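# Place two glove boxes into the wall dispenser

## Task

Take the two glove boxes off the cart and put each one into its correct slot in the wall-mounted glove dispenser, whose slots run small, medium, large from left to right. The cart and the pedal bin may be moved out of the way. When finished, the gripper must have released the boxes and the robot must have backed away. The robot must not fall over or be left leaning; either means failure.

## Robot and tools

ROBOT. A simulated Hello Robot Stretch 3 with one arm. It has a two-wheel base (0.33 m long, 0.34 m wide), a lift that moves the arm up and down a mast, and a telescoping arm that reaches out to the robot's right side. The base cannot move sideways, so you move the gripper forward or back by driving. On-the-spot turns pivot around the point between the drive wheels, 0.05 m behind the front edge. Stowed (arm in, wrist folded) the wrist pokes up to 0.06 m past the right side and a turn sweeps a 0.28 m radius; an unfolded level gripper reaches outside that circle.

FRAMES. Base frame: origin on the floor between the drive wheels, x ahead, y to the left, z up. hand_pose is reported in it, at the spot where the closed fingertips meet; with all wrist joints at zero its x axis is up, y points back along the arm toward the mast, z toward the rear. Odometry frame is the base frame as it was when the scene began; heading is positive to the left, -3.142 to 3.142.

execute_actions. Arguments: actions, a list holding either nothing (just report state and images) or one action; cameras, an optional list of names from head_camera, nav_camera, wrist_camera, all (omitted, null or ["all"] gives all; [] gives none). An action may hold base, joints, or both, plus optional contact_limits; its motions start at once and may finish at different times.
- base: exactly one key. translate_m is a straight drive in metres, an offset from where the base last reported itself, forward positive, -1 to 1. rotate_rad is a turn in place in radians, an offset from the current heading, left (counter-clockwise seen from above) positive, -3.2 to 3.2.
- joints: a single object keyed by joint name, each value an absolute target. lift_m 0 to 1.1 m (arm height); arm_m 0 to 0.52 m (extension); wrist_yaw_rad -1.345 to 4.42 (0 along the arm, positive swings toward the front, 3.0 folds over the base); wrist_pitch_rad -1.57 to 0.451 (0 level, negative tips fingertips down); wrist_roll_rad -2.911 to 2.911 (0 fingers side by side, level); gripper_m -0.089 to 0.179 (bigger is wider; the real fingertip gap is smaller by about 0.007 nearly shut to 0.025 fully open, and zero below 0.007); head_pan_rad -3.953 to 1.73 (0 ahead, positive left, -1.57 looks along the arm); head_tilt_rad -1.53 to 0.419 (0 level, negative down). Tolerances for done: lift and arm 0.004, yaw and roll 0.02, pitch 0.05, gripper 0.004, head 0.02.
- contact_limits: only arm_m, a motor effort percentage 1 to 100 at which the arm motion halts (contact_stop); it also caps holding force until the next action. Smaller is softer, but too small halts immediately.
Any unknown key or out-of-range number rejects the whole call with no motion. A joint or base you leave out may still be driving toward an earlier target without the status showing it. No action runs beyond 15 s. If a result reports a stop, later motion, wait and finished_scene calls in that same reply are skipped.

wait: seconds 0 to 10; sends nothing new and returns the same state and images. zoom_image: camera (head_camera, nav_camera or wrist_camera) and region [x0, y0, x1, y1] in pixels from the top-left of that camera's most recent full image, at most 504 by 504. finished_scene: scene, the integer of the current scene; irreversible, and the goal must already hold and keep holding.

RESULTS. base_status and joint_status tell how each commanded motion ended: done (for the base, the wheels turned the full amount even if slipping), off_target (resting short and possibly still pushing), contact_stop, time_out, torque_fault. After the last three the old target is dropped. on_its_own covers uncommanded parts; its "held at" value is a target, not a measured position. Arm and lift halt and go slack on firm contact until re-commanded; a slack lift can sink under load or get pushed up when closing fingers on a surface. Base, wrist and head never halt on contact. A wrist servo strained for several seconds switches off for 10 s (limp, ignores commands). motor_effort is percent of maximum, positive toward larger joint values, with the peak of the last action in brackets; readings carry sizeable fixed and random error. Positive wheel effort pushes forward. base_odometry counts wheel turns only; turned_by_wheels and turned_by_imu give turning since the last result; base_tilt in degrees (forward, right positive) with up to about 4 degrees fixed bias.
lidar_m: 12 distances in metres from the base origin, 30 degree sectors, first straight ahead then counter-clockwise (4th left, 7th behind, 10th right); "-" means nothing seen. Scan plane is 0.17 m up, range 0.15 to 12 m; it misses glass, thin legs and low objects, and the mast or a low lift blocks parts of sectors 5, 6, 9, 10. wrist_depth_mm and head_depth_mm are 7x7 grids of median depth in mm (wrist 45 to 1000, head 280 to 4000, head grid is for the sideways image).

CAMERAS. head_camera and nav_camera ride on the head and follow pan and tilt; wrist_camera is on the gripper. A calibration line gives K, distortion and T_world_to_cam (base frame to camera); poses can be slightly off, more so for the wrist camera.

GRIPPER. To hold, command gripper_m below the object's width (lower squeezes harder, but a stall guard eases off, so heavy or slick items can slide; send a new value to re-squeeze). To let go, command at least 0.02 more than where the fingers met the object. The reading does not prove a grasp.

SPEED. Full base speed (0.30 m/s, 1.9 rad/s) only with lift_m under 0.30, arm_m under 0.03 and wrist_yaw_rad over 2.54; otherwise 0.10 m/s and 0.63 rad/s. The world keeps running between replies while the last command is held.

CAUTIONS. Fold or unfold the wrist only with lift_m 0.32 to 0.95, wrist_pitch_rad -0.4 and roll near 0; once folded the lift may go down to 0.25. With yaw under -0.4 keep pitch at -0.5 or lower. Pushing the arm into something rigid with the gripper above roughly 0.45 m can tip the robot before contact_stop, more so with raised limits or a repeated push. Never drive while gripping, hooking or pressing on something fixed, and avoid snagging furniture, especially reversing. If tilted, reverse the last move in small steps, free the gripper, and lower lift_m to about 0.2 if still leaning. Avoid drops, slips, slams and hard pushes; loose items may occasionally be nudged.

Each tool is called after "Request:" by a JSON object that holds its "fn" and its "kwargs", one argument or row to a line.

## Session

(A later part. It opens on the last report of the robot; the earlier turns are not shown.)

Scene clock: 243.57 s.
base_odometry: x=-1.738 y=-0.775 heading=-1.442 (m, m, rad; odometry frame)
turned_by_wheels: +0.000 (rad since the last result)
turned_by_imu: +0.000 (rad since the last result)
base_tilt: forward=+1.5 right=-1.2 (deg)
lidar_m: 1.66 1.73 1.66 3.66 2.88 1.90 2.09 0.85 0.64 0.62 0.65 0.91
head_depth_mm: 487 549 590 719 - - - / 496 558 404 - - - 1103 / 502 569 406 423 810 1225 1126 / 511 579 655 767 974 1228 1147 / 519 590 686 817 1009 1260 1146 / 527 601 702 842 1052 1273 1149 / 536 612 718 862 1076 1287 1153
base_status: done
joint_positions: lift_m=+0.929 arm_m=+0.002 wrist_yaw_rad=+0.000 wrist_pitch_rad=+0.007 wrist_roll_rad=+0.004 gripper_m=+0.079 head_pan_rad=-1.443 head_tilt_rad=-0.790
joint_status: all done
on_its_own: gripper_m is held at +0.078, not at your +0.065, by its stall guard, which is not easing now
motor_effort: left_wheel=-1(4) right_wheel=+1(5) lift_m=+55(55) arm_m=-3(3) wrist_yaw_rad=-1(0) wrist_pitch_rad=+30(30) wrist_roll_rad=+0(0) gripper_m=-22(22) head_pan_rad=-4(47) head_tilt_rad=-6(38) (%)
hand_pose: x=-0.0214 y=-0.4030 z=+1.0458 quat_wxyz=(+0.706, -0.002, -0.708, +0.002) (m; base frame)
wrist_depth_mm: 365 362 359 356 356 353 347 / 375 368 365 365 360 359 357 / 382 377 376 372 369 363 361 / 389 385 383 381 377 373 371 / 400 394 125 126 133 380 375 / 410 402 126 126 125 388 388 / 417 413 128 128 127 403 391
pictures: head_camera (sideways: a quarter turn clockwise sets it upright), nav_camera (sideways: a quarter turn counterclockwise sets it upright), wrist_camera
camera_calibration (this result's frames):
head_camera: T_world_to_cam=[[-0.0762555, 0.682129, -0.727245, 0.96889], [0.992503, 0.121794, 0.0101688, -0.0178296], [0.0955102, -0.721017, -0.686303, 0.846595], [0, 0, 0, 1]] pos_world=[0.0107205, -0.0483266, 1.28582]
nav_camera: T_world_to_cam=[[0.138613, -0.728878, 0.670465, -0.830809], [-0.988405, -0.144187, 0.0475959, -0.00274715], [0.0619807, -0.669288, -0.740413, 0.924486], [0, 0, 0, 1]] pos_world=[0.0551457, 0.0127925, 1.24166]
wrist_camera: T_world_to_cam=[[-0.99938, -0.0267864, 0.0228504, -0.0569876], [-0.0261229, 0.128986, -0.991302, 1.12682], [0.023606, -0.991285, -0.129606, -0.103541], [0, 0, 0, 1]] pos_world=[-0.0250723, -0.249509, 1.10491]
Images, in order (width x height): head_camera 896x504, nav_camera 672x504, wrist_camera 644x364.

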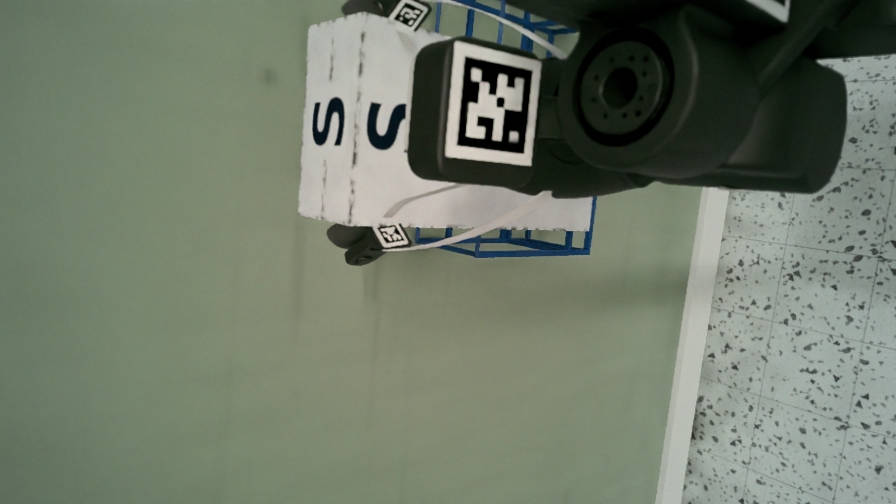

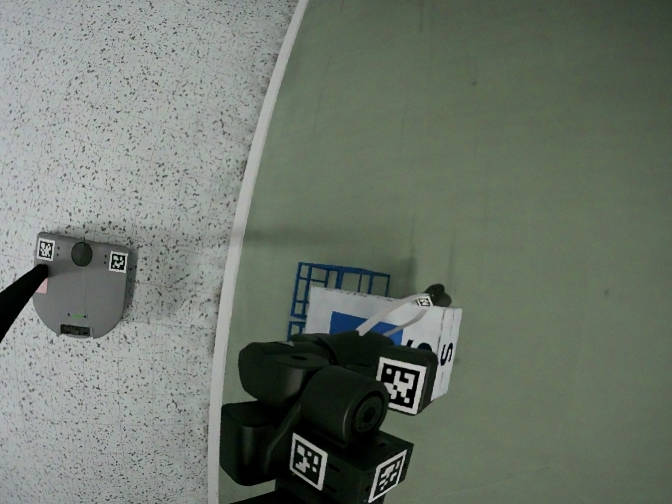

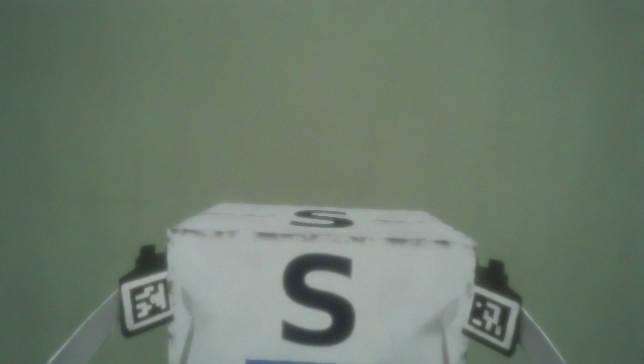

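Request:
{"fn": "execute_actions", "kwargs": {
  "actions": [
    {"base": {"rotate_rad": -0.018}, "joints": {"arm_m": 0.08}}
  ],
  "cameras": []
}}

Request:
{"fn": "execute_actions", "kwargs": {
  "actions": [
    {"base": {"translate_m": 0.042}, "joints": {"arm_m": 0.155}}
  ],
  "cameras": ["head_camera", "wrist_camera"]
}}

Scene clock: 261.30 s.
base_odometry: x=-1.738 y=-0.775 heading=-1.460 (m, m, rad; odometry frame)
turned_by_wheels: -0.018 (rad since the last result)
turned_by_imu: -0.018 (rad since the last result)
base_tilt: forward=+1.6 right=-1.3 (deg)
lidar_m: 1.66 1.73 1.66 3.65 2.92 1.90 2.09 0.87 0.64 0.62 0.65 0.90
head_depth_mm: 487 550 456 - - 1195 1142 / 495 559 438 - - 1182 1140 / 500 568 453 533 882 1226 1143 / 509 576 673 786 974 1241 1151 / 516 587 682 810 1008 1245 1144 / 523 596 691 828 1035 1265 1144 / 530 606 709 851 1062 1292 1151
base_status: done
joint_positions: lift_m=+0.929 arm_m=+0.080 wrist_yaw_rad=-0.001 wrist_pitch_rad=+0.007 wrist_roll_rad=+0.004 gripper_m=+0.079 head_pan_rad=-1.443 head_tilt_rad=-0.790
joint_status: all done
on_its_own: gripper_m is held at +0.078, not at your +0.065, by its stall guard, which is not easing now
motor_effort: left_wheel=+0(2) right_wheel=+1(3) lift_m=+55(55) arm_m=+4(4) wrist_yaw_rad=+1(1) wrist_pitch_rad=+30(30) wrist_roll_rad=+0(0) gripper_m=-22(22) head_pan_rad=-5(4) head_tilt_rad=-5(5) (%)
hand_pose: x=-0.0216 y=-0.4811 z=+1.0458 quat_wxyz=(+0.706, -0.002, -0.708, +0.002) (m; base frame)
wrist_depth_mm: 286 285 282 284 283 281 280 / 293 292 291 290 290 288 285 / 298 298 299 295 296 292 293 / 306 305 303 301 300 300 301 / 312 309 125 126 133 307 306 / 319 317 126 126 126 309 310 / 326 326 129 128 128 323 319
pictures: none
No camera images: the call's "cameras" was empty. Leave "cameras" out to get every camera's image.

Scene clock: 263.03 s.
base_odometry: x=-1.733 y=-0.816 heading=-1.460 (m, m, rad; odometry frame)
turned_by_wheels: +0.000 (rad since the last result)
turned_by_imu: +0.000 (rad since the last result)
base_tilt: forward=+1.5 right=-1.2 (deg)
lidar_m: 1.62 1.69 1.63 3.64 2.99 1.94 2.13 0.87 0.64 0.62 0.65 0.89
head_depth_mm: 488 542 - - 859 1144 1138 / 494 543 - - 873 1186 1137 / 502 549 535 631 877 1225 1140 / 509 576 673 781 982 1241 1146 / 516 586 684 813 1012 1255 1146 / 523 598 695 831 1033 1269 1143 / 531 609 710 849 1072 1290 1147
base_status: done
joint_positions: lift_m=+0.929 arm_m=+0.155 wrist_yaw_rad=+0.000 wrist_pitch_rad=+0.007 wrist_roll_rad=+0.004 gripper_m=+0.079 head_pan_rad=-1.443 head_tilt_rad=-0.790
joint_status: all done
on_its_own: gripper_m is held at +0.078, not at your +0.065, by its stall guard, which is not easing now
motor_effort: left_wheel=+0(4) right_wheel=-1(4) lift_m=+56(55) arm_m=+4(6) wrist_yaw_rad=-1(0) wrist_pitch_rad=+30(30) wrist_roll_rad=+0(0) gripper_m=-21(21) head_pan_rad=-4(5) head_tilt_rad=-6(5) (%)
hand_pose: x=-0.0213 y=-0.5561 z=+1.0458 quat_wxyz=(+0.706, -0.002, -0.708, +0.002) (m; base frame)
wrist_depth_mm: 217 215 214 214 214 213 212 / 221 219 219 218 216 217 216 / 225 225 223 224 221 221 221 / 230 229 228 228 226 225 225 / 235 234 125 126 133 230 229 / 240 238 126 126 126 233 234 / 245 246 129 128 127 244 239
pictures: head_camera (sideways: a quarter turn clockwise sets it upright), wrist_camera
camera_calibration (this result's frames):
head_camera: T_world_to_cam=[[-0.0760849, 0.682168, -0.727226, 0.968864], [0.992534, 0.121541, 0.0101687, -0.0178295], [0.0953248, -0.721023, -0.686323, 0.846622], [0, 0, 0, 1]] pos_world=[0.0107082, -0.0483273, 1.28582]
wrist_camera: T_world_to_cam=[[-0.999374, -0.0270086, 0.0228504, -0.0611549], [-0.0261516, 0.12898, -0.991302, 1.14657], [0.0238264, -0.991279, -0.129606, -0.255288], [0, 0, 0, 1]] pos_world=[-0.0250494, -0.402597, 1.10491]
Images, in order (width x height): head_camera 896x504, wrist_camera 644x364.

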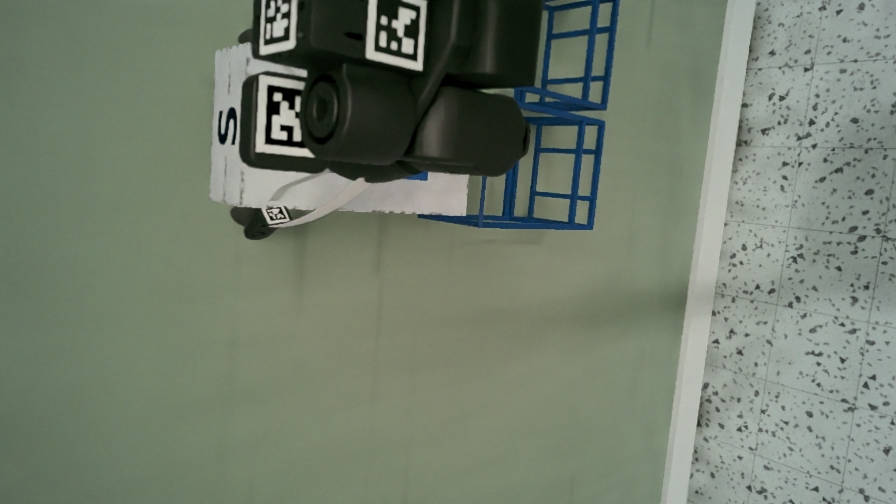

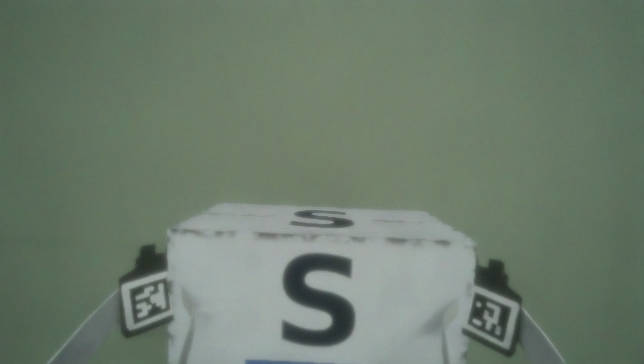

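Request:
{"fn": "execute_actions", "kwargs": {
  "actions": [
    {"joints": {"arm_m": 0.162, "lift_m": 0.897}}
  ],
  "cameras": ["head_camera"]
}}

Request:
{"fn": "zoom_image", "kwargs": {
  "camera": "head_camera",
  "region": [380, 60, 640, 260]
}}

Scene clock: 269.90 s.
base_odometry: x=-1.733 y=-0.816 heading=-1.460 (m, m, rad; odometry frame)
turned_by_wheels: +0.000 (rad since the last result)
turned_by_imu: +0.000 (rad since the last result)
base_tilt: forward=+1.4 right=-1.2 (deg)
lidar_m: 1.62 1.69 1.64 3.66 2.98 1.94 2.13 0.87 0.64 0.62 0.65 0.90
head_depth_mm: 488 550 595 - 864 1150 1139 / 495 551 518 - 948 1176 1133 / 501 559 532 645 885 1227 1141 / 509 578 675 780 981 1237 1141 / 517 587 682 814 1004 1254 1149 / 525 597 693 833 1031 1266 1145 / 532 607 711 851 1068 1291 1149
base_status: not commanded
joint_positions: lift_m=+0.897 arm_m=+0.162 wrist_yaw_rad=+0.002 wrist_pitch_rad=+0.016 wrist_roll_rad=+0.004 gripper_m=+0.079 head_pan_rad=-1.443 head_tilt_rad=-0.790
joint_status: all done
on_its_own: gripper_m is held at +0.078, not at your +0.065, by its stall guard, which is not easing now
motor_effort: left_wheel=+0(0) right_wheel=-1(2) lift_m=+31(51) arm_m=+4(4) wrist_yaw_rad=-2(2) wrist_pitch_rad=+27(30) wrist_roll_rad=+0(0) gripper_m=-22(21) head_pan_rad=-4(4) head_tilt_rad=-5(6) (%)
hand_pose: x=-0.0209 y=-0.5633 z=+1.0159 quat_wxyz=(+0.706, -0.005, -0.708, +0.006) (m; base frame)
wrist_depth_mm: 211 209 209 208 207 207 207 / 214 215 212 213 212 209 209 / 220 219 217 216 216 214 213 / 224 223 222 220 220 218 218 / 228 227 125 125 132 222 222 / 234 229 126 126 126 227 226 / 237 238 128 127 128 233 232
pictures: head_camera (sideways: a quarter turn clockwise sets it upright)
camera_calibration (this result's frames):
head_camera: T_world_to_cam=[[-0.0760848, 0.682168, -0.727226, 0.968864], [0.992534, 0.121541, 0.0101687, -0.0178295], [0.0953248, -0.721023, -0.686323, 0.846622], [0, 0, 0, 1]] pos_world=[0.0107082, -0.0483273, 1.28582]
Images, in order (width x height): head_camera 896x504.

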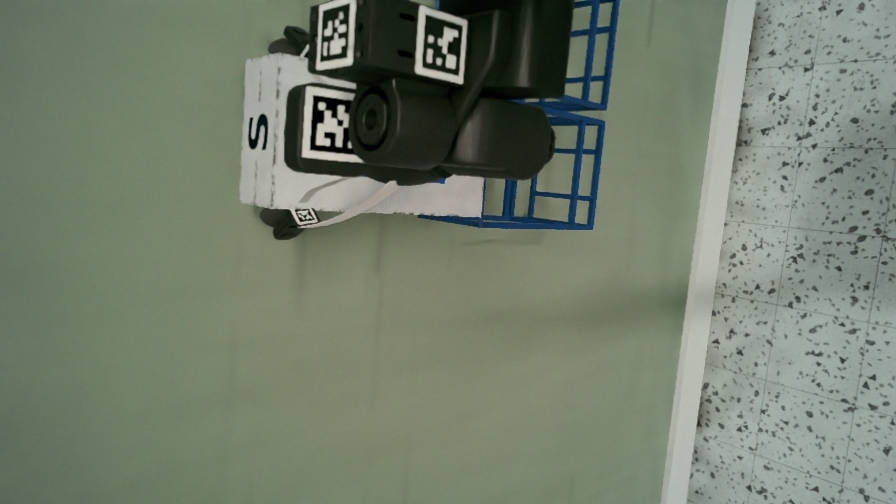

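Region (380, 60, 640, 260) of head_camera's 896x504 image, scaled by 1.938, with more detail than that image has; it fills the top 388 rows of this view, and the rest is white.

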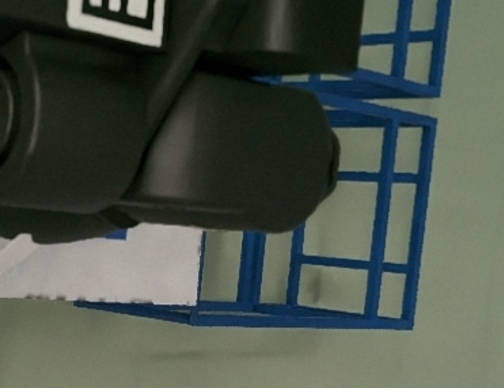

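Request:
{"fn": "execute_actions", "kwargs": {
  "actions": [
    {"joints": {"lift_m": 0.905}}
  ],
  "cameras": []
}}

Request:
{"fn": "execute_actions", "kwargs": {
  "actions": [
    {"base": {"translate_m": 0.005}, "joints": {"arm_m": 0.171}}
  ],
  "cameras": ["head_camera"]
}}

Request:
{"fn": "zoom_image", "kwargs": {
  "camera": "head_camera",
  "region": [380, 140, 560, 260]
}}

Scene clock: 283.57 s.
base_odometry: x=-1.733 y=-0.816 heading=-1.460 (m, m, rad; odometry frame)
turned_by_wheels: +0.000 (rad since the last result)
turned_by_imu: +0.000 (rad since the last result)
base_tilt: forward=+1.5 right=-1.2 (deg)
lidar_m: 1.62 1.68 1.63 3.66 2.98 1.94 2.13 0.87 0.64 0.62 0.65 0.90
head_depth_mm: 489 550 - - 863 1149 1140 / 496 549 - - 928 1190 1147 / 501 559 542 640 884 1223 1142 / 509 578 677 780 983 1232 1145 / 516 587 682 813 1012 1254 1142 / 525 597 693 834 1033 1258 1147 / 532 609 709 852 1064 1286 1148
base_status: not commanded
joint_positions: lift_m=+0.904 arm_m=+0.162 wrist_yaw_rad=+0.002 wrist_pitch_rad=+0.013 wrist_roll_rad=+0.004 gripper_m=+0.079 head_pan_rad=-1.443 head_tilt_rad=-0.790
joint_status: all done
on_its_own: gripper_m is held at +0.078, not at your +0.065, by its stall guard, which is not easing now
motor_effort: left_wheel=+0(0) right_wheel=-1(1) lift_m=+55(56) arm_m=+4(4) wrist_yaw_rad=-2(2) wrist_pitch_rad=+28(28) wrist_roll_rad=+0(0) gripper_m=-22(21) head_pan_rad=-5(4) head_tilt_rad=-5(5) (%)
hand_pose: x=-0.0210 y=-0.5633 z=+1.0223 quat_wxyz=(+0.706, -0.004, -0.708, +0.005) (m; base frame)
wrist_depth_mm: 210 209 209 208 207 207 204 / 215 213 212 211 211 210 208 / 219 218 217 217 216 214 213 / 223 222 222 220 219 220 218 / 228 227 125 126 133 223 222 / 232 230 126 125 125 228 226 / 237 238 128 128 128 235 232
pictures: none
No camera images: the call's "cameras" was empty. Leave "cameras" out to get every camera's image.

Scene clock: 284.37 s.
base_odometry: x=-1.733 y=-0.821 heading=-1.460 (m, m, rad; odometry frame)
turned_by_wheels: +0.000 (rad since the last result)
turned_by_imu: +0.000 (rad since the last result)
base_tilt: forward=+1.5 right=-1.2 (deg)
lidar_m: 1.62 1.69 1.63 3.66 2.99 1.94 2.14 0.87 0.64 0.62 0.65 0.90
head_depth_mm: 488 550 - - 894 1143 1140 / 494 550 - - 951 1186 1141 / 502 560 549 655 906 1221 1140 / 509 578 675 786 978 1232 1148 / 516 587 681 817 1001 1258 1144 / 524 598 694 830 1036 1269 1145 / 532 608 711 852 1067 1289 1148
base_status: done
joint_positions: lift_m=+0.904 arm_m=+0.171 wrist_yaw_rad=+0.001 wrist_pitch_rad=+0.012 wrist_roll_rad=+0.004 gripper_m=+0.079 head_pan_rad=-1.443 head_tilt_rad=-0.790
joint_status: all done
on_its_own: gripper_m is held at +0.078, not at your +0.065, by its stall guard, which is not easing now
motor_effort: left_wheel=+0(3) right_wheel=+0(4) lift_m=+55(55) arm_m=+4(4) wrist_yaw_rad=-1(2) wrist_pitch_rad=+28(28) wrist_roll_rad=+0(0) gripper_m=-20(22) head_pan_rad=-5(4) head_tilt_rad=-5(5) (%)
hand_pose: x=-0.0213 y=-0.5722 z=+1.0223 quat_wxyz=(+0.706, -0.004, -0.708, +0.004) (m; base frame)
wrist_depth_mm: 201 200 200 199 199 199 197 / 205 205 204 204 203 202 200 / 209 210 208 207 207 206 205 / 215 213 212 212 210 210 210 / 219 217 125 127 132 214 213 / 223 220 126 126 125 219 218 / 227 229 129 128 128 225 222
pictures: head_camera (sideways: a quarter turn clockwise sets it upright)
camera_calibration (this result's frames):
head_camera: T_world_to_cam=[[-0.0760846, 0.682168, -0.727226, 0.968864], [0.992534, 0.121541, 0.0101687, -0.0178295], [0.0953246, -0.721023, -0.686323, 0.846622], [0, 0, 0, 1]] pos_world=[0.0107082, -0.0483273, 1.28582]
Images, in order (width x height): head_camera 896x504.

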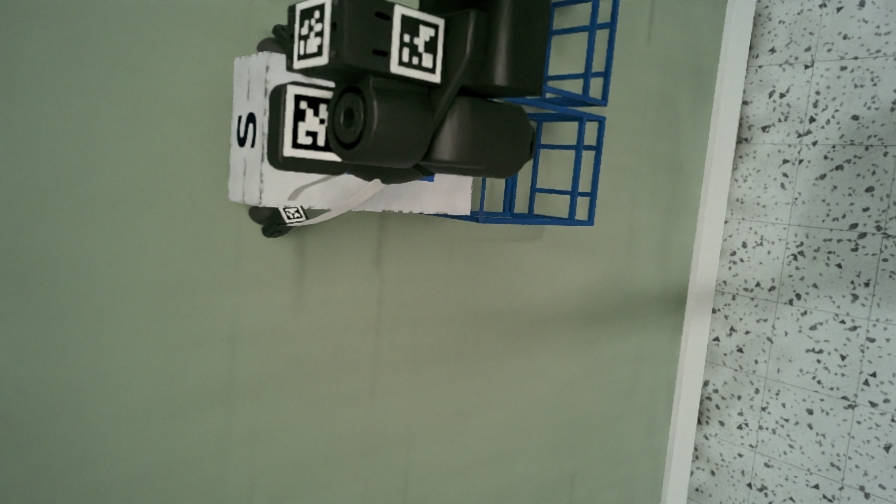

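Region (380, 140, 560, 260) of head_camera's 896x504 image, scaled by 2.800, with more detail than that image has.

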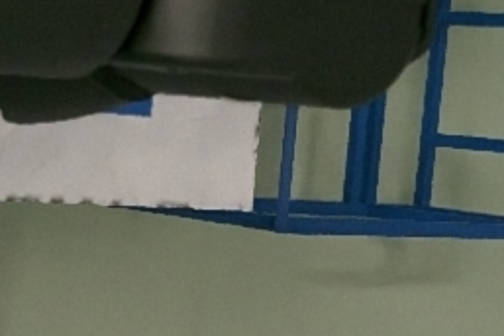

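Request:
{"fn": "execute_actions", "kwargs": {
  "actions": [
    {"joints": {"lift_m": 0.87}}
  ],
  "cameras": ["head_camera"]
}}

Request:
{"fn": "zoom_image", "kwargs": {
  "camera": "head_camera",
  "region": [380, 140, 560, 260]
}}

Scene clock: 290.20 s.
base_odometry: x=-1.733 y=-0.821 heading=-1.460 (m, m, rad; odometry frame)
turned_by_wheels: +0.000 (rad since the last result)
turned_by_imu: +0.000 (rad since the last result)
base_tilt: forward=+1.5 right=-1.2 (deg)
lidar_m: 1.62 1.68 1.62 3.66 2.99 1.94 2.14 0.87 0.64 0.62 0.65 0.89
head_depth_mm: 488 551 606 - 936 1147 1138 / 495 560 560 - 973 1183 1144 / 502 570 568 668 921 1221 1136 / 509 579 671 786 983 1238 1143 / 515 586 680 813 1006 1251 1139 / 524 598 697 831 1036 1264 1145 / 533 608 712 853 1061 1289 1149
base_status: not commanded
joint_positions: lift_m=+0.870 arm_m=+0.171 wrist_yaw_rad=+0.001 wrist_pitch_rad=+0.011 wrist_roll_rad=+0.004 gripper_m=+0.079 head_pan_rad=-1.443 head_tilt_rad=-0.790
joint_status: all done
on_its_own: gripper_m is held at +0.078, not at your +0.065, by its stall guard, which is not easing now
motor_effort: left_wheel=+0(0) right_wheel=-1(0) lift_m=+32(45) arm_m=+4(4) wrist_yaw_rad=-1(0) wrist_pitch_rad=+29(28) wrist_roll_rad=+0(0) gripper_m=-23(21) head_pan_rad=-4(4) head_tilt_rad=-5(5) (%)
hand_pose: x=-0.0213 y=-0.5722 z=+0.9876 quat_wxyz=(+0.706, -0.003, -0.708, +0.004) (m; base frame)
wrist_depth_mm: 202 200 201 199 198 198 196 / 205 205 203 203 203 203 201 / 210 208 208 207 207 205 205 / 214 214 213 212 211 210 209 / 219 217 125 127 133 215 214 / 224 220 126 126 126 218 217 / 228 228 128 128 128 225 223
pictures: head_camera (sideways: a quarter turn clockwise sets it upright)
camera_calibration (this result's frames):
head_camera: T_world_to_cam=[[-0.0760846, 0.682168, -0.727226, 0.968864], [0.992534, 0.121541, 0.0101687, -0.0178295], [0.0953246, -0.721023, -0.686323, 0.846622], [0, 0, 0, 1]] pos_world=[0.0107082, -0.0483273, 1.28582]
Images, in order (width x height): head_camera 896x504.

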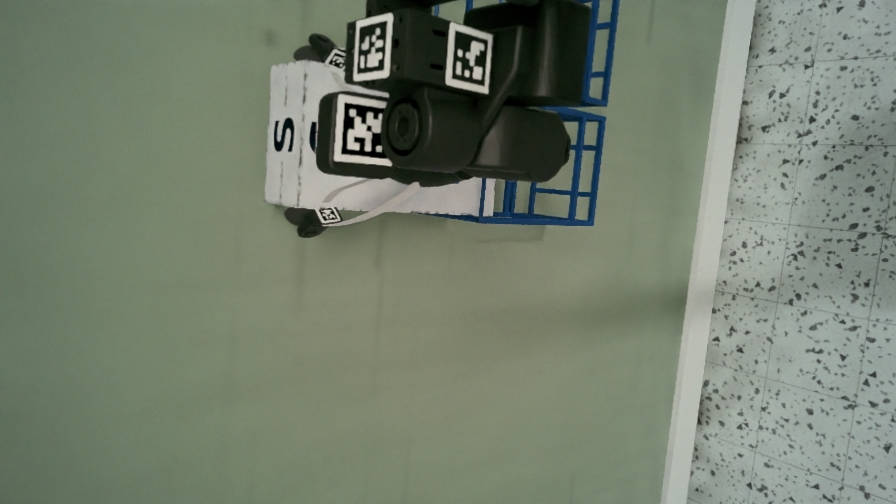

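Region (380, 140, 560, 260) of head_camera's 896x504 image, scaled by 2.800, with more detail than that image has.

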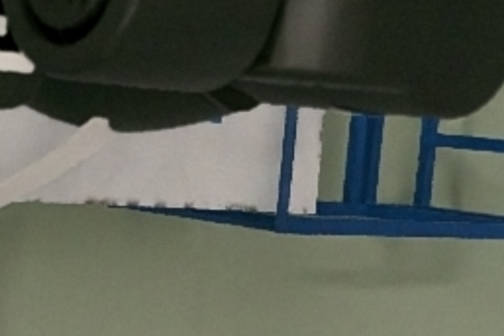

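Request:
{"fn": "execute_actions", "kwargs": {
  "actions": [
    {"joints": {"lift_m": 0.712}}
  ],
  "cameras": ["head_camera"]
}}

Scene clock: 295.00 s.
base_odometry: x=-1.733 y=-0.821 heading=-1.460 (m, m, rad; odometry frame)
turned_by_wheels: +0.000 (rad since the last result)
turned_by_imu: +0.000 (rad since the last result)
base_tilt: forward=+1.5 right=-1.2 (deg)
lidar_m: 1.62 1.69 1.63 3.65 2.99 1.94 2.14 0.87 0.64 0.62 0.65 0.90
head_depth_mm: 488 551 634 746 844 - 1131 / 495 559 645 677 - 1236 1137 / 503 569 658 674 807 1238 1146 / 510 577 671 793 980 1234 1140 / 517 587 683 815 1004 1258 1143 / 524 596 697 835 1038 1266 1150 / 532 609 707 854 1064 1288 1145
base_status: not commanded
joint_positions: lift_m=+0.712 arm_m=+0.171 wrist_yaw_rad=+0.001 wrist_pitch_rad=+0.011 wrist_roll_rad=+0.004 gripper_m=+0.079 head_pan_rad=-1.443 head_tilt_rad=-0.790
joint_status: all done
on_its_own: gripper_m is held at +0.078, not at your +0.065, by its stall guard, which is not easing now
motor_effort: left_wheel=+0(0) right_wheel=+0(0) lift_m=+33(36) arm_m=+4(4) wrist_yaw_rad=-2(0) wrist_pitch_rad=+28(28) wrist_roll_rad=+0(0) gripper_m=-22(22) head_pan_rad=-4(4) head_tilt_rad=-5(5) (%)
hand_pose: x=-0.0213 y=-0.5722 z=+0.8295 quat_wxyz=(+0.706, -0.003, -0.708, +0.004) (m; base frame)
wrist_depth_mm: 202 201 200 199 199 198 196 / 205 204 204 203 202 202 200 / 210 209 209 207 207 205 205 / 214 213 213 212 210 211 209 / 219 217 125 126 133 214 214 / 223 221 126 125 125 217 217 / 228 228 129 128 128 220 221
pictures: head_camera (sideways: a quarter turn clockwise sets it upright)
camera_calibration (this result's frames):
head_camera: T_world_to_cam=[[-0.0760846, 0.682168, -0.727226, 0.968864], [0.992534, 0.121541, 0.0101687, -0.0178295], [0.0953246, -0.721023, -0.686323, 0.846622], [0, 0, 0, 1]] pos_world=[0.0107082, -0.0483273, 1.28582]
Images, in order (width x height): head_camera 896x504.

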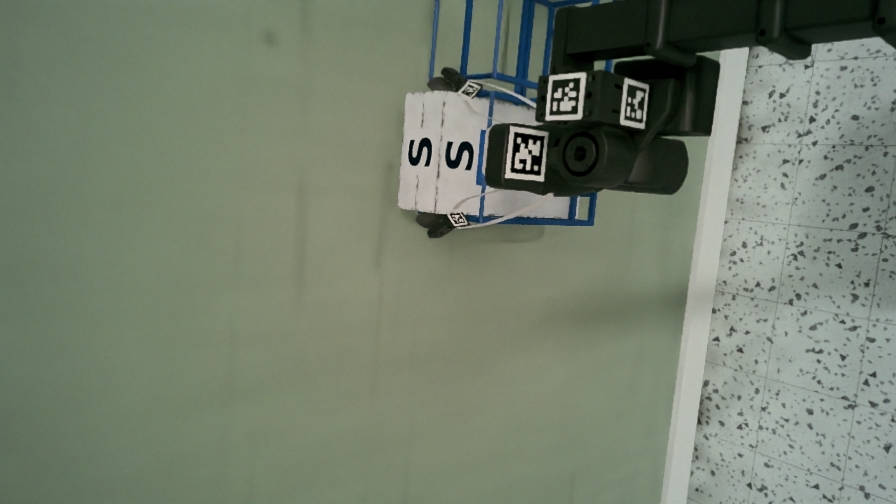

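Request:
{"fn": "execute_actions", "kwargs": {
  "actions": [
    {"joints": {"lift_m": 0.698}}
  ],
  "cameras": ["head_camera"]
}}

Scene clock: 301.23 s.
base_odometry: x=-1.733 y=-0.821 heading=-1.460 (m, m, rad; odometry frame)
turned_by_wheels: +0.000 (rad since the last result)
turned_by_imu: +0.000 (rad since the last result)
base_tilt: forward=+1.5 right=-1.3 (deg)
lidar_m: 1.61 1.69 1.62 3.64 2.98 1.94 2.14 0.87 0.64 0.62 0.65 0.90
head_depth_mm: 489 550 634 742 852 - 1129 / 495 560 645 681 - 1233 1139 / 502 568 657 675 787 1228 1141 / 510 576 668 786 976 1231 1145 / 518 589 681 813 1012 1257 1138 / 524 599 695 833 1032 1266 1148 / 533 609 712 851 1073 1286 1153
base_status: not commanded
joint_positions: lift_m=+0.698 arm_m=+0.171 wrist_yaw_rad=+0.001 wrist_pitch_rad=+0.045 wrist_roll_rad=+0.004 gripper_m=+0.079 head_pan_rad=-1.443 head_tilt_rad=-0.790
joint_status: all done
on_its_own: gripper_m is held at +0.078, not at your +0.065, by its stall guard, which is not easing now
motor_effort: left_wheel=+0(0) right_wheel=+0(1) lift_m=+28(30) arm_m=+4(4) wrist_yaw_rad=-1(1) wrist_pitch_rad=+17(29) wrist_roll_rad=+0(0) gripper_m=-22(21) head_pan_rad=-4(4) head_tilt_rad=-5(5) (%)
hand_pose: x=-0.0212 y=-0.5728 z=+0.8245 quat_wxyz=(+0.706, -0.015, -0.708, +0.016) (m; base frame)
wrist_depth_mm: 206 206 205 203 203 203 202 / 209 207 207 207 205 205 204 / 212 210 210 209 208 208 207 / 215 214 213 213 211 211 210 / 219 218 124 125 131 214 214 / 221 220 126 125 125 215 217 / 225 224 128 127 127 173 219
pictures: head_camera (sideways: a quarter turn clockwise sets it upright)
camera_calibration (this result's frames):
head_camera: T_world_to_cam=[[-0.0760847, 0.682168, -0.727226, 0.968864], [0.992534, 0.121541, 0.0101687, -0.0178295], [0.0953247, -0.721023, -0.686323, 0.846623], [0, 0, 0, 1]] pos_world=[0.0107082, -0.0483273, 1.28582]
Images, in order (width x height): head_camera 896x504.

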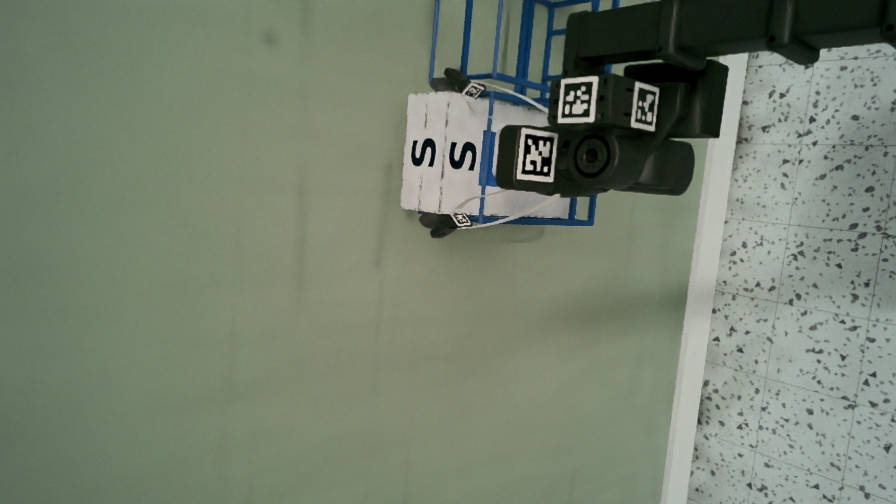

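Request:
{"fn": "zoom_image", "kwargs": {
  "camera": "head_camera",
  "region": [400, 140, 620, 260]
}}

Region (400, 140, 620, 260) of head_camera's 896x504 image, scaled by 2.291, with more detail than that image has; it fills the top 275 rows of this view, and the rest is white.

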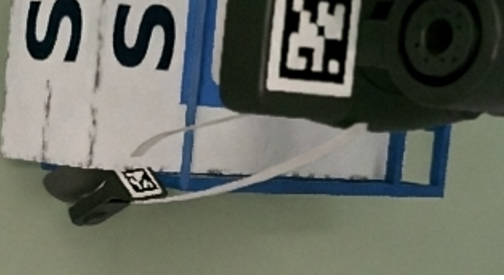

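Request:
{"fn": "execute_actions", "kwargs": {
  "actions": [
    {"joints": {"gripper_m": 0.179}}
  ],
  "cameras": []
}}

Request:
{"fn": "execute_actions", "kwargs": {
  "actions": [
    {"joints": {"arm_m": 0.0, "lift_m": 0.765, "wrist_pitch_rad": 0.0}}
  ],
  "cameras": ["head_camera", "wrist_camera"]
}}

Scene clock: 329.33 s.
base_odometry: x=-1.733 y=-0.821 heading=-1.460 (m, m, rad; odometry frame)
turned_by_wheels: +0.000 (rad since the last result)
turned_by_imu: +0.000 (rad since the last result)
base_tilt: forward=+1.5 right=-1.2 (deg)
lidar_m: 1.61 1.68 1.63 3.65 2.99 1.94 2.13 0.87 0.64 0.62 0.65 0.90
head_depth_mm: 489 552 633 739 848 - 1115 / 495 561 642 678 - 1229 1142 / 501 567 656 680 811 1232 1143 / 509 576 670 778 980 1237 1141 / 516 587 682 810 1005 1256 1153 / 524 596 693 833 1034 1267 1141 / 533 608 711 852 1064 1284 1152
base_status: not commanded
joint_positions: lift_m=+0.698 arm_m=+0.171 wrist_yaw_rad=-0.002 wrist_pitch_rad=+0.065 wrist_roll_rad=+0.006 gripper_m=+0.179 head_pan_rad=-1.443 head_tilt_rad=-0.790
joint_status: all done
motor_effort: left_wheel=+0(0) right_wheel=+0(0) lift_m=+29(29) arm_m=+4(4) wrist_yaw_rad=+1(2) wrist_pitch_rad=+9(16) wrist_roll_rad=+0(1) gripper_m=+1(96) head_pan_rad=-4(4) head_tilt_rad=-6(5) (%)
hand_pose: x=-0.0219 y=-0.5730 z=+0.8297 quat_wxyz=(+0.705, -0.023, -0.708, +0.022) (m; base frame)
wrist_depth_mm: 207 206 207 206 205 204 205 / 210 210 209 208 207 208 207 / 212 211 211 210 210 210 209 / 215 214 212 214 213 212 211 / 217 216 216 215 215 215 215 / 219 123 117 116 116 214 215 / 223 221 118 117 117 134 217
pictures: none
No camera images: the call's "cameras" was empty. Leave "cameras" out to get every camera's image.

Scene clock: 331.83 s.
base_odometry: x=-1.733 y=-0.821 heading=-1.460 (m, m, rad; odometry frame)
turned_by_wheels: +0.000 (rad since the last result)
turned_by_imu: +0.000 (rad since the last result)
base_tilt: forward=+1.5 right=-1.2 (deg)
lidar_m: 1.62 1.68 1.62 3.65 2.98 1.94 2.13 0.87 0.64 0.62 0.65 0.90
head_depth_mm: 488 551 633 742 853 1144 - / 495 560 643 678 840 1181 - / 502 569 657 679 779 - - / 509 579 668 783 1013 1243 1150 / 517 589 683 814 1007 1253 1143 / 526 598 695 832 1036 1262 1144 / 533 607 710 852 1064 1294 1147
base_status: not commanded
joint_positions: lift_m=+0.765 arm_m=+0.002 wrist_yaw_rad=-0.001 wrist_pitch_rad=-0.016 wrist_roll_rad=+0.006 gripper_m=+0.179 head_pan_rad=-1.443 head_tilt_rad=-0.790
joint_status: all done
joint sent to its limit — the command would take arm_m past its lower limit, so that joint was sent only as far as its limit.
motor_effort: left_wheel=+0(0) right_wheel=+0(0) lift_m=+49(52) arm_m=-3(5) wrist_yaw_rad=+1(2) wrist_pitch_rad=+6(8) wrist_roll_rad=+0(0) gripper_m=+0(0) head_pan_rad=-4(4) head_tilt_rad=-6(6) (%)
hand_pose: x=-0.0217 y=-0.4025 z=+0.8752 quat_wxyz=(+0.705, +0.006, -0.709, -0.006) (m; base frame)
wrist_depth_mm: 358 356 354 355 353 350 349 / 370 366 365 365 364 362 361 / 377 372 375 371 373 371 368 / 384 387 382 380 377 376 379 / 396 394 389 332 386 383 386 / 404 406 400 294 397 393 394 / 414 414 408 303 408 405 406
pictures: head_camera (sideways: a quarter turn clockwise sets it upright), wrist_camera
camera_calibration (this result's frames):
head_camera: T_world_to_cam=[[-0.0760862, 0.682191, -0.727204, 0.968836], [0.992535, 0.121539, 0.0101685, -0.0178293], [0.0953205, -0.721002, -0.686346, 0.846652], [0, 0, 0, 1]] pos_world=[0.010708, -0.0483268, 1.28582]
wrist_camera: T_world_to_cam=[[-0.999445, -0.0260613, 0.0207428, -0.051249], [-0.0244548, 0.151318, -0.988183, 0.963937], [0.0226146, -0.988142, -0.151871, -0.104351], [0, 0, 0, 1]] pos_world=[-0.0252878, -0.250309, 0.937761]
Images, in order (width x height): head_camera 896x504, wrist_camera 644x364.

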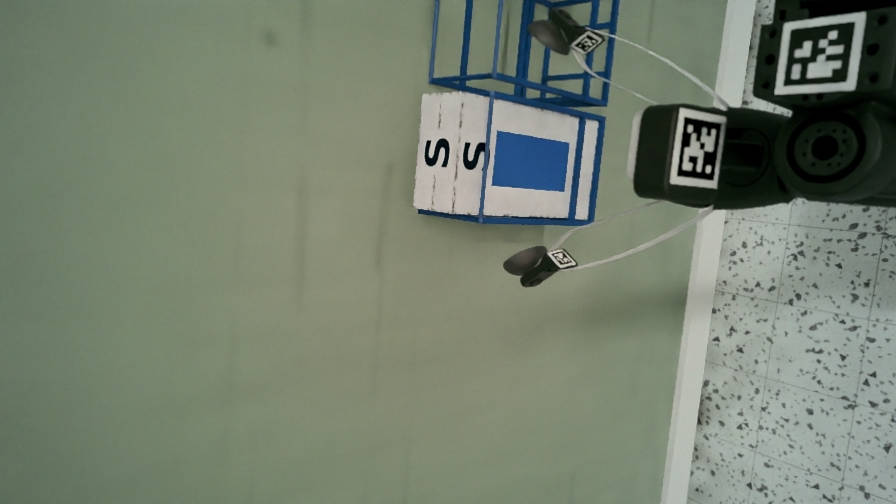

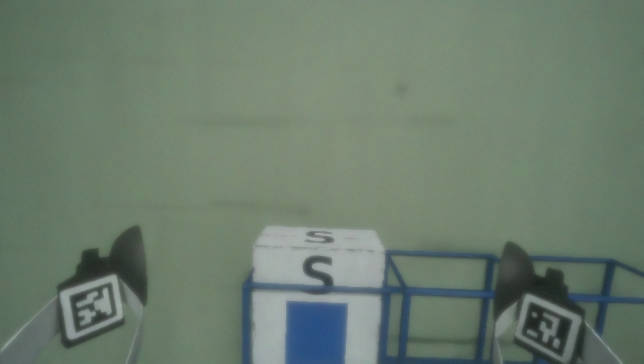

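Request:
{"fn": "execute_actions", "kwargs": {
  "actions": [
    {"base": {"rotate_rad": -0.617}, "joints": {"lift_m": 0.775}}
  ],
  "cameras": []
}}

Request:
{"fn": "execute_actions", "kwargs": {
  "actions": [
    {"base": {"translate_m": -1.0}, "joints": {"head_pan_rad": -2.7, "head_tilt_rad": -0.6}}
  ],
  "cameras": ["head_camera", "nav_camera"]
}}

Scene clock: 382.77 s.
base_odometry: x=-1.733 y=-0.821 heading=-2.077 (m, m, rad; odometry frame)
turned_by_wheels: -0.617 (rad since the last result)
turned_by_imu: -0.610 (rad since the last result)
base_tilt: forward=+1.5 right=-1.2 (deg)
lidar_m: 0.82 1.61 1.64 1.63 3.10 3.30 1.94 2.14 0.96 0.66 0.62 0.63
head_depth_mm: 672 780 933 1158 1435 1311 - / 633 728 858 1051 1324 1307 - / 598 685 798 920 1183 - - / 568 645 745 840 1110 1276 1137 / 542 610 698 813 938 1229 1157 / 516 579 656 722 759 1114 1142 / 494 549 620 663 697 1013 1134
base_status: done
joint_positions: lift_m=+0.775 arm_m=+0.002 wrist_yaw_rad=-0.001 wrist_pitch_rad=-0.016 wrist_roll_rad=+0.006 gripper_m=+0.179 head_pan_rad=-1.443 head_tilt_rad=-0.790
joint_status: all done
motor_effort: left_wheel=+2(5) right_wheel=-2(4) lift_m=+50(48) arm_m=-3(2) wrist_yaw_rad=+0(0) wrist_pitch_rad=+6(6) wrist_roll_rad=-1(1) gripper_m=-1(1) head_pan_rad=-4(4) head_tilt_rad=-5(5) (%)
hand_pose: x=-0.0217 y=-0.4025 z=+0.8851 quat_wxyz=(+0.705, +0.006, -0.709, -0.006) (m; base frame)
wrist_depth_mm: 317 355 414 490 612 783 - / 321 360 420 505 634 835 - / 329 372 432 519 644 875 - / 334 378 445 535 675 924 - / 341 391 456 552 694 948 - / 338 409 463 568 738 927 - / 352 411 476 586 763 - -
pictures: none
No camera images: the call's "cameras" was empty. Leave "cameras" out to get every camera's image.

Scene clock: 394.27 s.
base_odometry: x=-1.248 y=+0.053 heading=-2.077 (m, m, rad; odometry frame)
turned_by_wheels: +0.000 (rad since the last result)
turned_by_imu: -0.003 (rad since the last result)
base_tilt: forward=+1.5 right=-1.2 (deg)
lidar_m: 1.56 2.44 1.98 2.43 3.08 2.04 0.95 1.06 1.34 1.27 1.19 1.21
head_depth_mm: 1158 1288 1379 1234 1415 1434 1264 / 1144 1265 1342 1129 1412 1401 1235 / 1125 1238 1369 1507 1672 1432 1237 / 1104 1219 1345 1524 1721 1474 1235 / 1090 1201 1328 1493 1666 1484 1238 / 1078 1186 1303 1476 1674 1478 1276 / 1062 1162 1279 1438 1629 1484 1274
base_status: done
joint_positions: lift_m=+0.775 arm_m=+0.002 wrist_yaw_rad=-0.001 wrist_pitch_rad=-0.016 wrist_roll_rad=+0.006 gripper_m=+0.179 head_pan_rad=-2.693 head_tilt_rad=-0.606
joint_status: all done
motor_effort: left_wheel=+1(3) right_wheel=-2(6) lift_m=+50(50) arm_m=-2(2) wrist_yaw_rad=+1(0) wrist_pitch_rad=+6(6) wrist_roll_rad=+0(0) gripper_m=+0(0) head_pan_rad=-4(48) head_tilt_rad=+4(24) (%)
hand_pose: x=-0.0217 y=-0.4025 z=+0.8851 quat_wxyz=(+0.705, +0.006, -0.709, -0.006) (m; base frame)
wrist_depth_mm: 723 822 931 - - - 867 / 732 829 973 - - - 868 / 741 840 - - - - 883 / 762 874 - - - - 876 / 778 903 - - - - 892 / 764 920 - - - - 884 / 826 943 - - - - 854
pictures: head_camera (sideways: a quarter turn clockwise sets it upright), nav_camera (sideways: a quarter turn counterclockwise sets it upright)
camera_calibration (this result's frames):
head_camera: T_world_to_cam=[[0.492876, 0.224631, -0.840604, 1.11319], [0.430268, -0.902633, 0.0110749, -0.015582], [-0.756269, -0.367143, -0.541537, 0.66347], [0, 0, 0, 1]] pos_world=[-0.0401967, -0.0205322, 1.29522]
nav_camera: T_world_to_cam=[[-0.526119, -0.302659, 0.79473, -0.98871], [-0.440352, 0.896439, 0.0498756, -0.00906999], [-0.727522, -0.32372, -0.60491, 0.753054], [0, 0, 0, 1]] pos_world=[0.0236897, -0.0473326, 1.24174]
Images, in order (width x height): head_camera 896x504, nav_camera 672x504.

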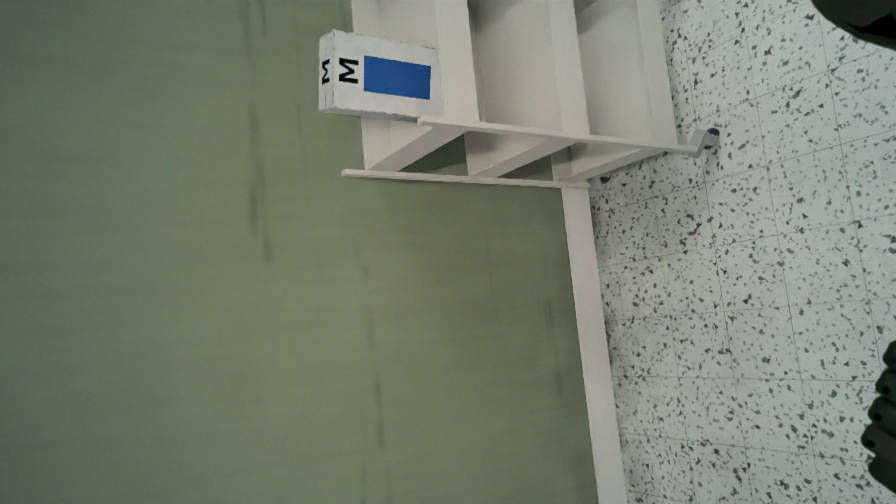

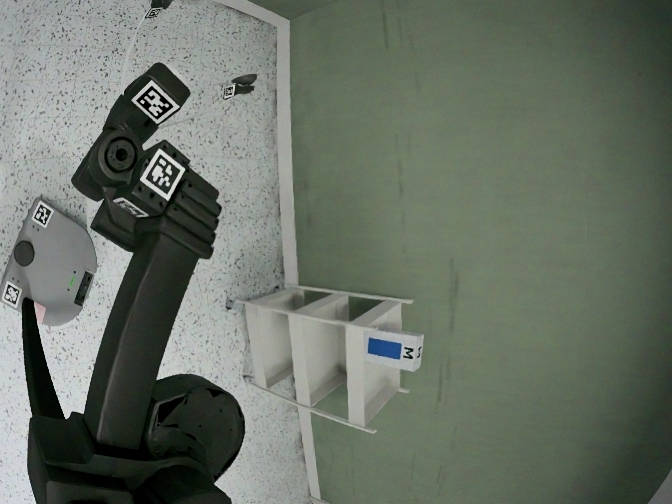

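Request:
{"fn": "execute_actions", "kwargs": {
  "actions": [
    {"base": {"translate_m": -0.533}, "joints": {"head_pan_rad": -1.5, "head_tilt_rad": -0.7}}
  ],
  "cameras": []
}}

Request:
{"fn": "execute_actions", "kwargs": {
  "actions": [
    {"base": {"rotate_rad": -1.216}}
  ],
  "cameras": ["head_camera", "wrist_camera"]
}}

Scene clock: 417.33 s.
base_odometry: x=-0.989 y=+0.519 heading=-2.077 (m, m, rad; odometry frame)
turned_by_wheels: +0.000 (rad since the last result)
turned_by_imu: -0.001 (rad since the last result)
base_tilt: forward=+1.5 right=-1.2 (deg)
lidar_m: 1.96 2.32 2.33 2.97 2.91 1.37 0.49 0.45 0.90 1.16 1.49 1.52
head_depth_mm: 969 1042 1135 1230 1345 1372 1239 / 1082 1177 1292 1438 1564 1396 1242 / 1238 1360 1508 1724 1682 1467 - / 1402 1588 1770 1995 1700 1390 1184 / 1382 1523 1707 1924 1729 1396 1190 / 1305 1433 1597 1803 1683 1405 1196 / 1241 1364 1501 1683 1704 1397 1194
base_status: done
joint_positions: lift_m=+0.775 arm_m=+0.002 wrist_yaw_rad=-0.001 wrist_pitch_rad=-0.016 wrist_roll_rad=+0.006 gripper_m=+0.179 head_pan_rad=-1.507 head_tilt_rad=-0.691
joint_status: all done
motor_effort: left_wheel=+2(3) right_wheel=-3(7) lift_m=+50(50) arm_m=-3(2) wrist_yaw_rad=+0(0) wrist_pitch_rad=+6(6) wrist_roll_rad=-1(0) gripper_m=+0(0) head_pan_rad=+4(49) head_tilt_rad=-4(17) (%)
hand_pose: x=-0.0217 y=-0.4025 z=+0.8851 quat_wxyz=(+0.705, +0.006, -0.709, -0.006) (m; base frame)
wrist_depth_mm: 931 - - - 862 664 537 / 966 - - - 852 671 545 / 955 - - - 864 667 545 / - - - - 898 674 558 / - - - - 881 691 551 / - - - - 887 738 551 / - - - - 900 719 536
pictures: none
No camera images: the call's "cameras" was empty. Leave "cameras" out to get every camera's image.

Scene clock: 420.20 s.
base_odometry: x=-0.989 y=+0.519 heading=+2.990 (m, m, rad; odometry frame)
turned_by_wheels: -1.216 (rad since the last result)
turned_by_imu: -1.203 (rad since the last result)
base_tilt: forward=+1.5 right=-1.2 (deg)
lidar_m: 1.49 1.49 1.74 2.87 2.47 2.65 2.81 1.76 0.53 0.45 0.88 1.03
head_depth_mm: 778 873 996 991 841 983 1110 / 761 851 969 998 821 985 1109 / 745 838 949 656 705 991 - / 732 818 925 935 733 941 1090 / 718 799 903 1012 1202 1372 1186 / 705 783 882 1007 1178 1336 1194 / 694 771 865 983 1143 1332 1200
base_status: done
joint_positions: lift_m=+0.775 arm_m=+0.002 wrist_yaw_rad=-0.001 wrist_pitch_rad=-0.016 wrist_roll_rad=+0.006 gripper_m=+0.179 head_pan_rad=-1.507 head_tilt_rad=-0.692
joint_status: not commanded
motor_effort: left_wheel=+2(5) right_wheel=-3(5) lift_m=+50(50) arm_m=-2(3) wrist_yaw_rad=+1(1) wrist_pitch_rad=+6(6) wrist_roll_rad=+0(0) gripper_m=+1(1) head_pan_rad=+4(4) head_tilt_rad=-4(4) (%)
hand_pose: x=-0.0217 y=-0.4025 z=+0.8851 quat_wxyz=(+0.705, +0.006, -0.709, -0.006) (m; base frame)
wrist_depth_mm: 517 547 584 640 672 748 811 / 528 563 601 641 696 767 844 / 535 569 612 660 725 794 872 / 554 587 620 351 735 811 880 / 567 606 547 304 758 818 937 / 576 625 516 314 613 555 957 / 593 634 398 323 457 440 -
pictures: head_camera (sideways: a quarter turn clockwise sets it upright), wrist_camera
camera_calibration (this result's frames):
head_camera: T_world_to_cam=[[-0.0275737, 0.610748, -0.791345, 1.05214], [0.998205, 0.0589298, 0.0106996, -0.0185567], [0.0531685, -0.789629, -0.611276, 0.749261], [0, 0, 0, 1]] pos_world=[0.00769769, -0.0498617, 1.29081]
wrist_camera: T_world_to_cam=[[-0.999442, -0.0261781, 0.0207334, -0.0514646], [-0.024471, 0.151654, -0.988131, 0.973812], [0.0227231, -0.988087, -0.152211, -0.102507], [0, 0, 0, 1]] pos_world=[-0.0252765, -0.250316, 0.947718]
Images, in order (width x height): head_camera 896x504, wrist_camera 644x364.

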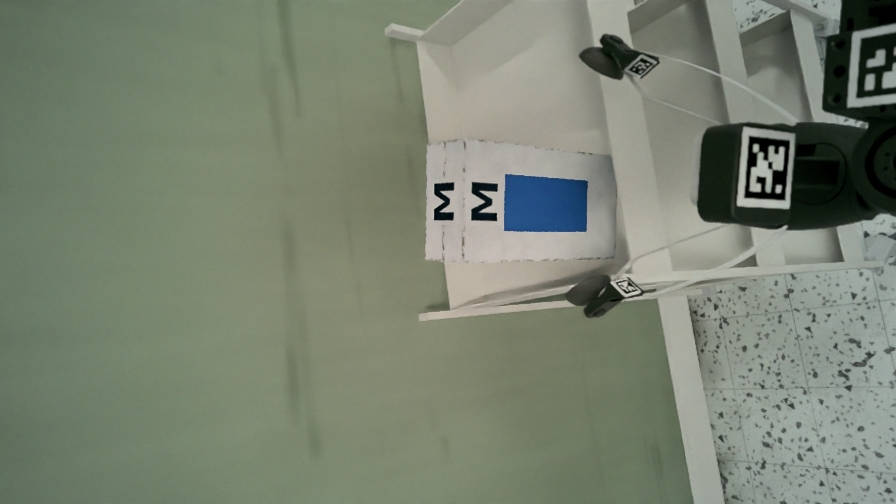

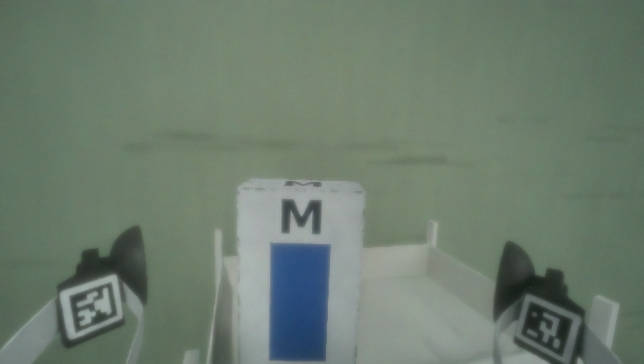

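Request:
{"fn": "execute_actions", "kwargs": {
  "actions": [
    {"base": {"translate_m": 0.022}, "joints": {"arm_m": 0.11}}
  ],
  "cameras": ["wrist_camera"]
}}

Scene clock: 431.43 s.
base_odometry: x=-1.011 y=+0.523 heading=+2.990 (m, m, rad; odometry frame)
turned_by_wheels: +0.000 (rad since the last result)
turned_by_imu: +0.000 (rad since the last result)
base_tilt: forward=+1.5 right=-1.2 (deg)
lidar_m: 1.47 1.47 1.71 2.88 2.48 2.65 2.83 1.74 0.52 0.45 0.88 1.02
head_depth_mm: 772 867 988 989 818 - - / 758 849 969 983 792 - 1135 / 741 826 940 654 678 - 1118 / 727 809 916 966 788 952 1121 / 715 795 893 1015 1205 1361 1186 / 701 776 877 1003 1174 1329 1192 / 689 761 856 977 1132 1319 1192
base_status: done
joint_positions: lift_m=+0.775 arm_m=+0.110 wrist_yaw_rad=-0.001 wrist_pitch_rad=-0.016 wrist_roll_rad=+0.006 gripper_m=+0.179 head_pan_rad=-1.507 head_tilt_rad=-0.692
joint_status: all done
motor_effort: left_wheel=+2(6) right_wheel=-2(3) lift_m=+50(50) arm_m=+3(4) wrist_yaw_rad=+1(0) wrist_pitch_rad=+5(6) wrist_roll_rad=+0(0) gripper_m=+1(1) head_pan_rad=+3(3) head_tilt_rad=-4(5) (%)
hand_pose: x=-0.0216 y=-0.5105 z=+0.8851 quat_wxyz=(+0.705, +0.006, -0.709, -0.006) (m; base frame)
wrist_depth_mm: 428 459 485 524 571 616 671 / 440 465 497 534 576 636 696 / 451 480 507 553 601 655 715 / 460 488 516 562 612 673 745 / 467 508 201 194 214 688 767 / 474 523 199 198 203 541 798 / 492 524 204 204 207 440 846
pictures: wrist_camera
camera_calibration (this result's frames):
wrist_camera: T_world_to_cam=[[-0.999439, -0.0263081, 0.0207332, -0.0543269], [-0.0244907, 0.15166, -0.988129, 0.990203], [0.0228514, -0.988083, -0.152219, -0.209293], [0, 0, 0, 1]] pos_world=[-0.025263, -0.358402, 0.947717]
Images, in order (width x height): wrist_camera 644x364.

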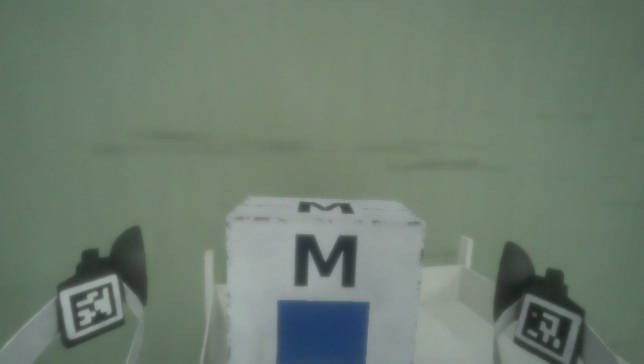

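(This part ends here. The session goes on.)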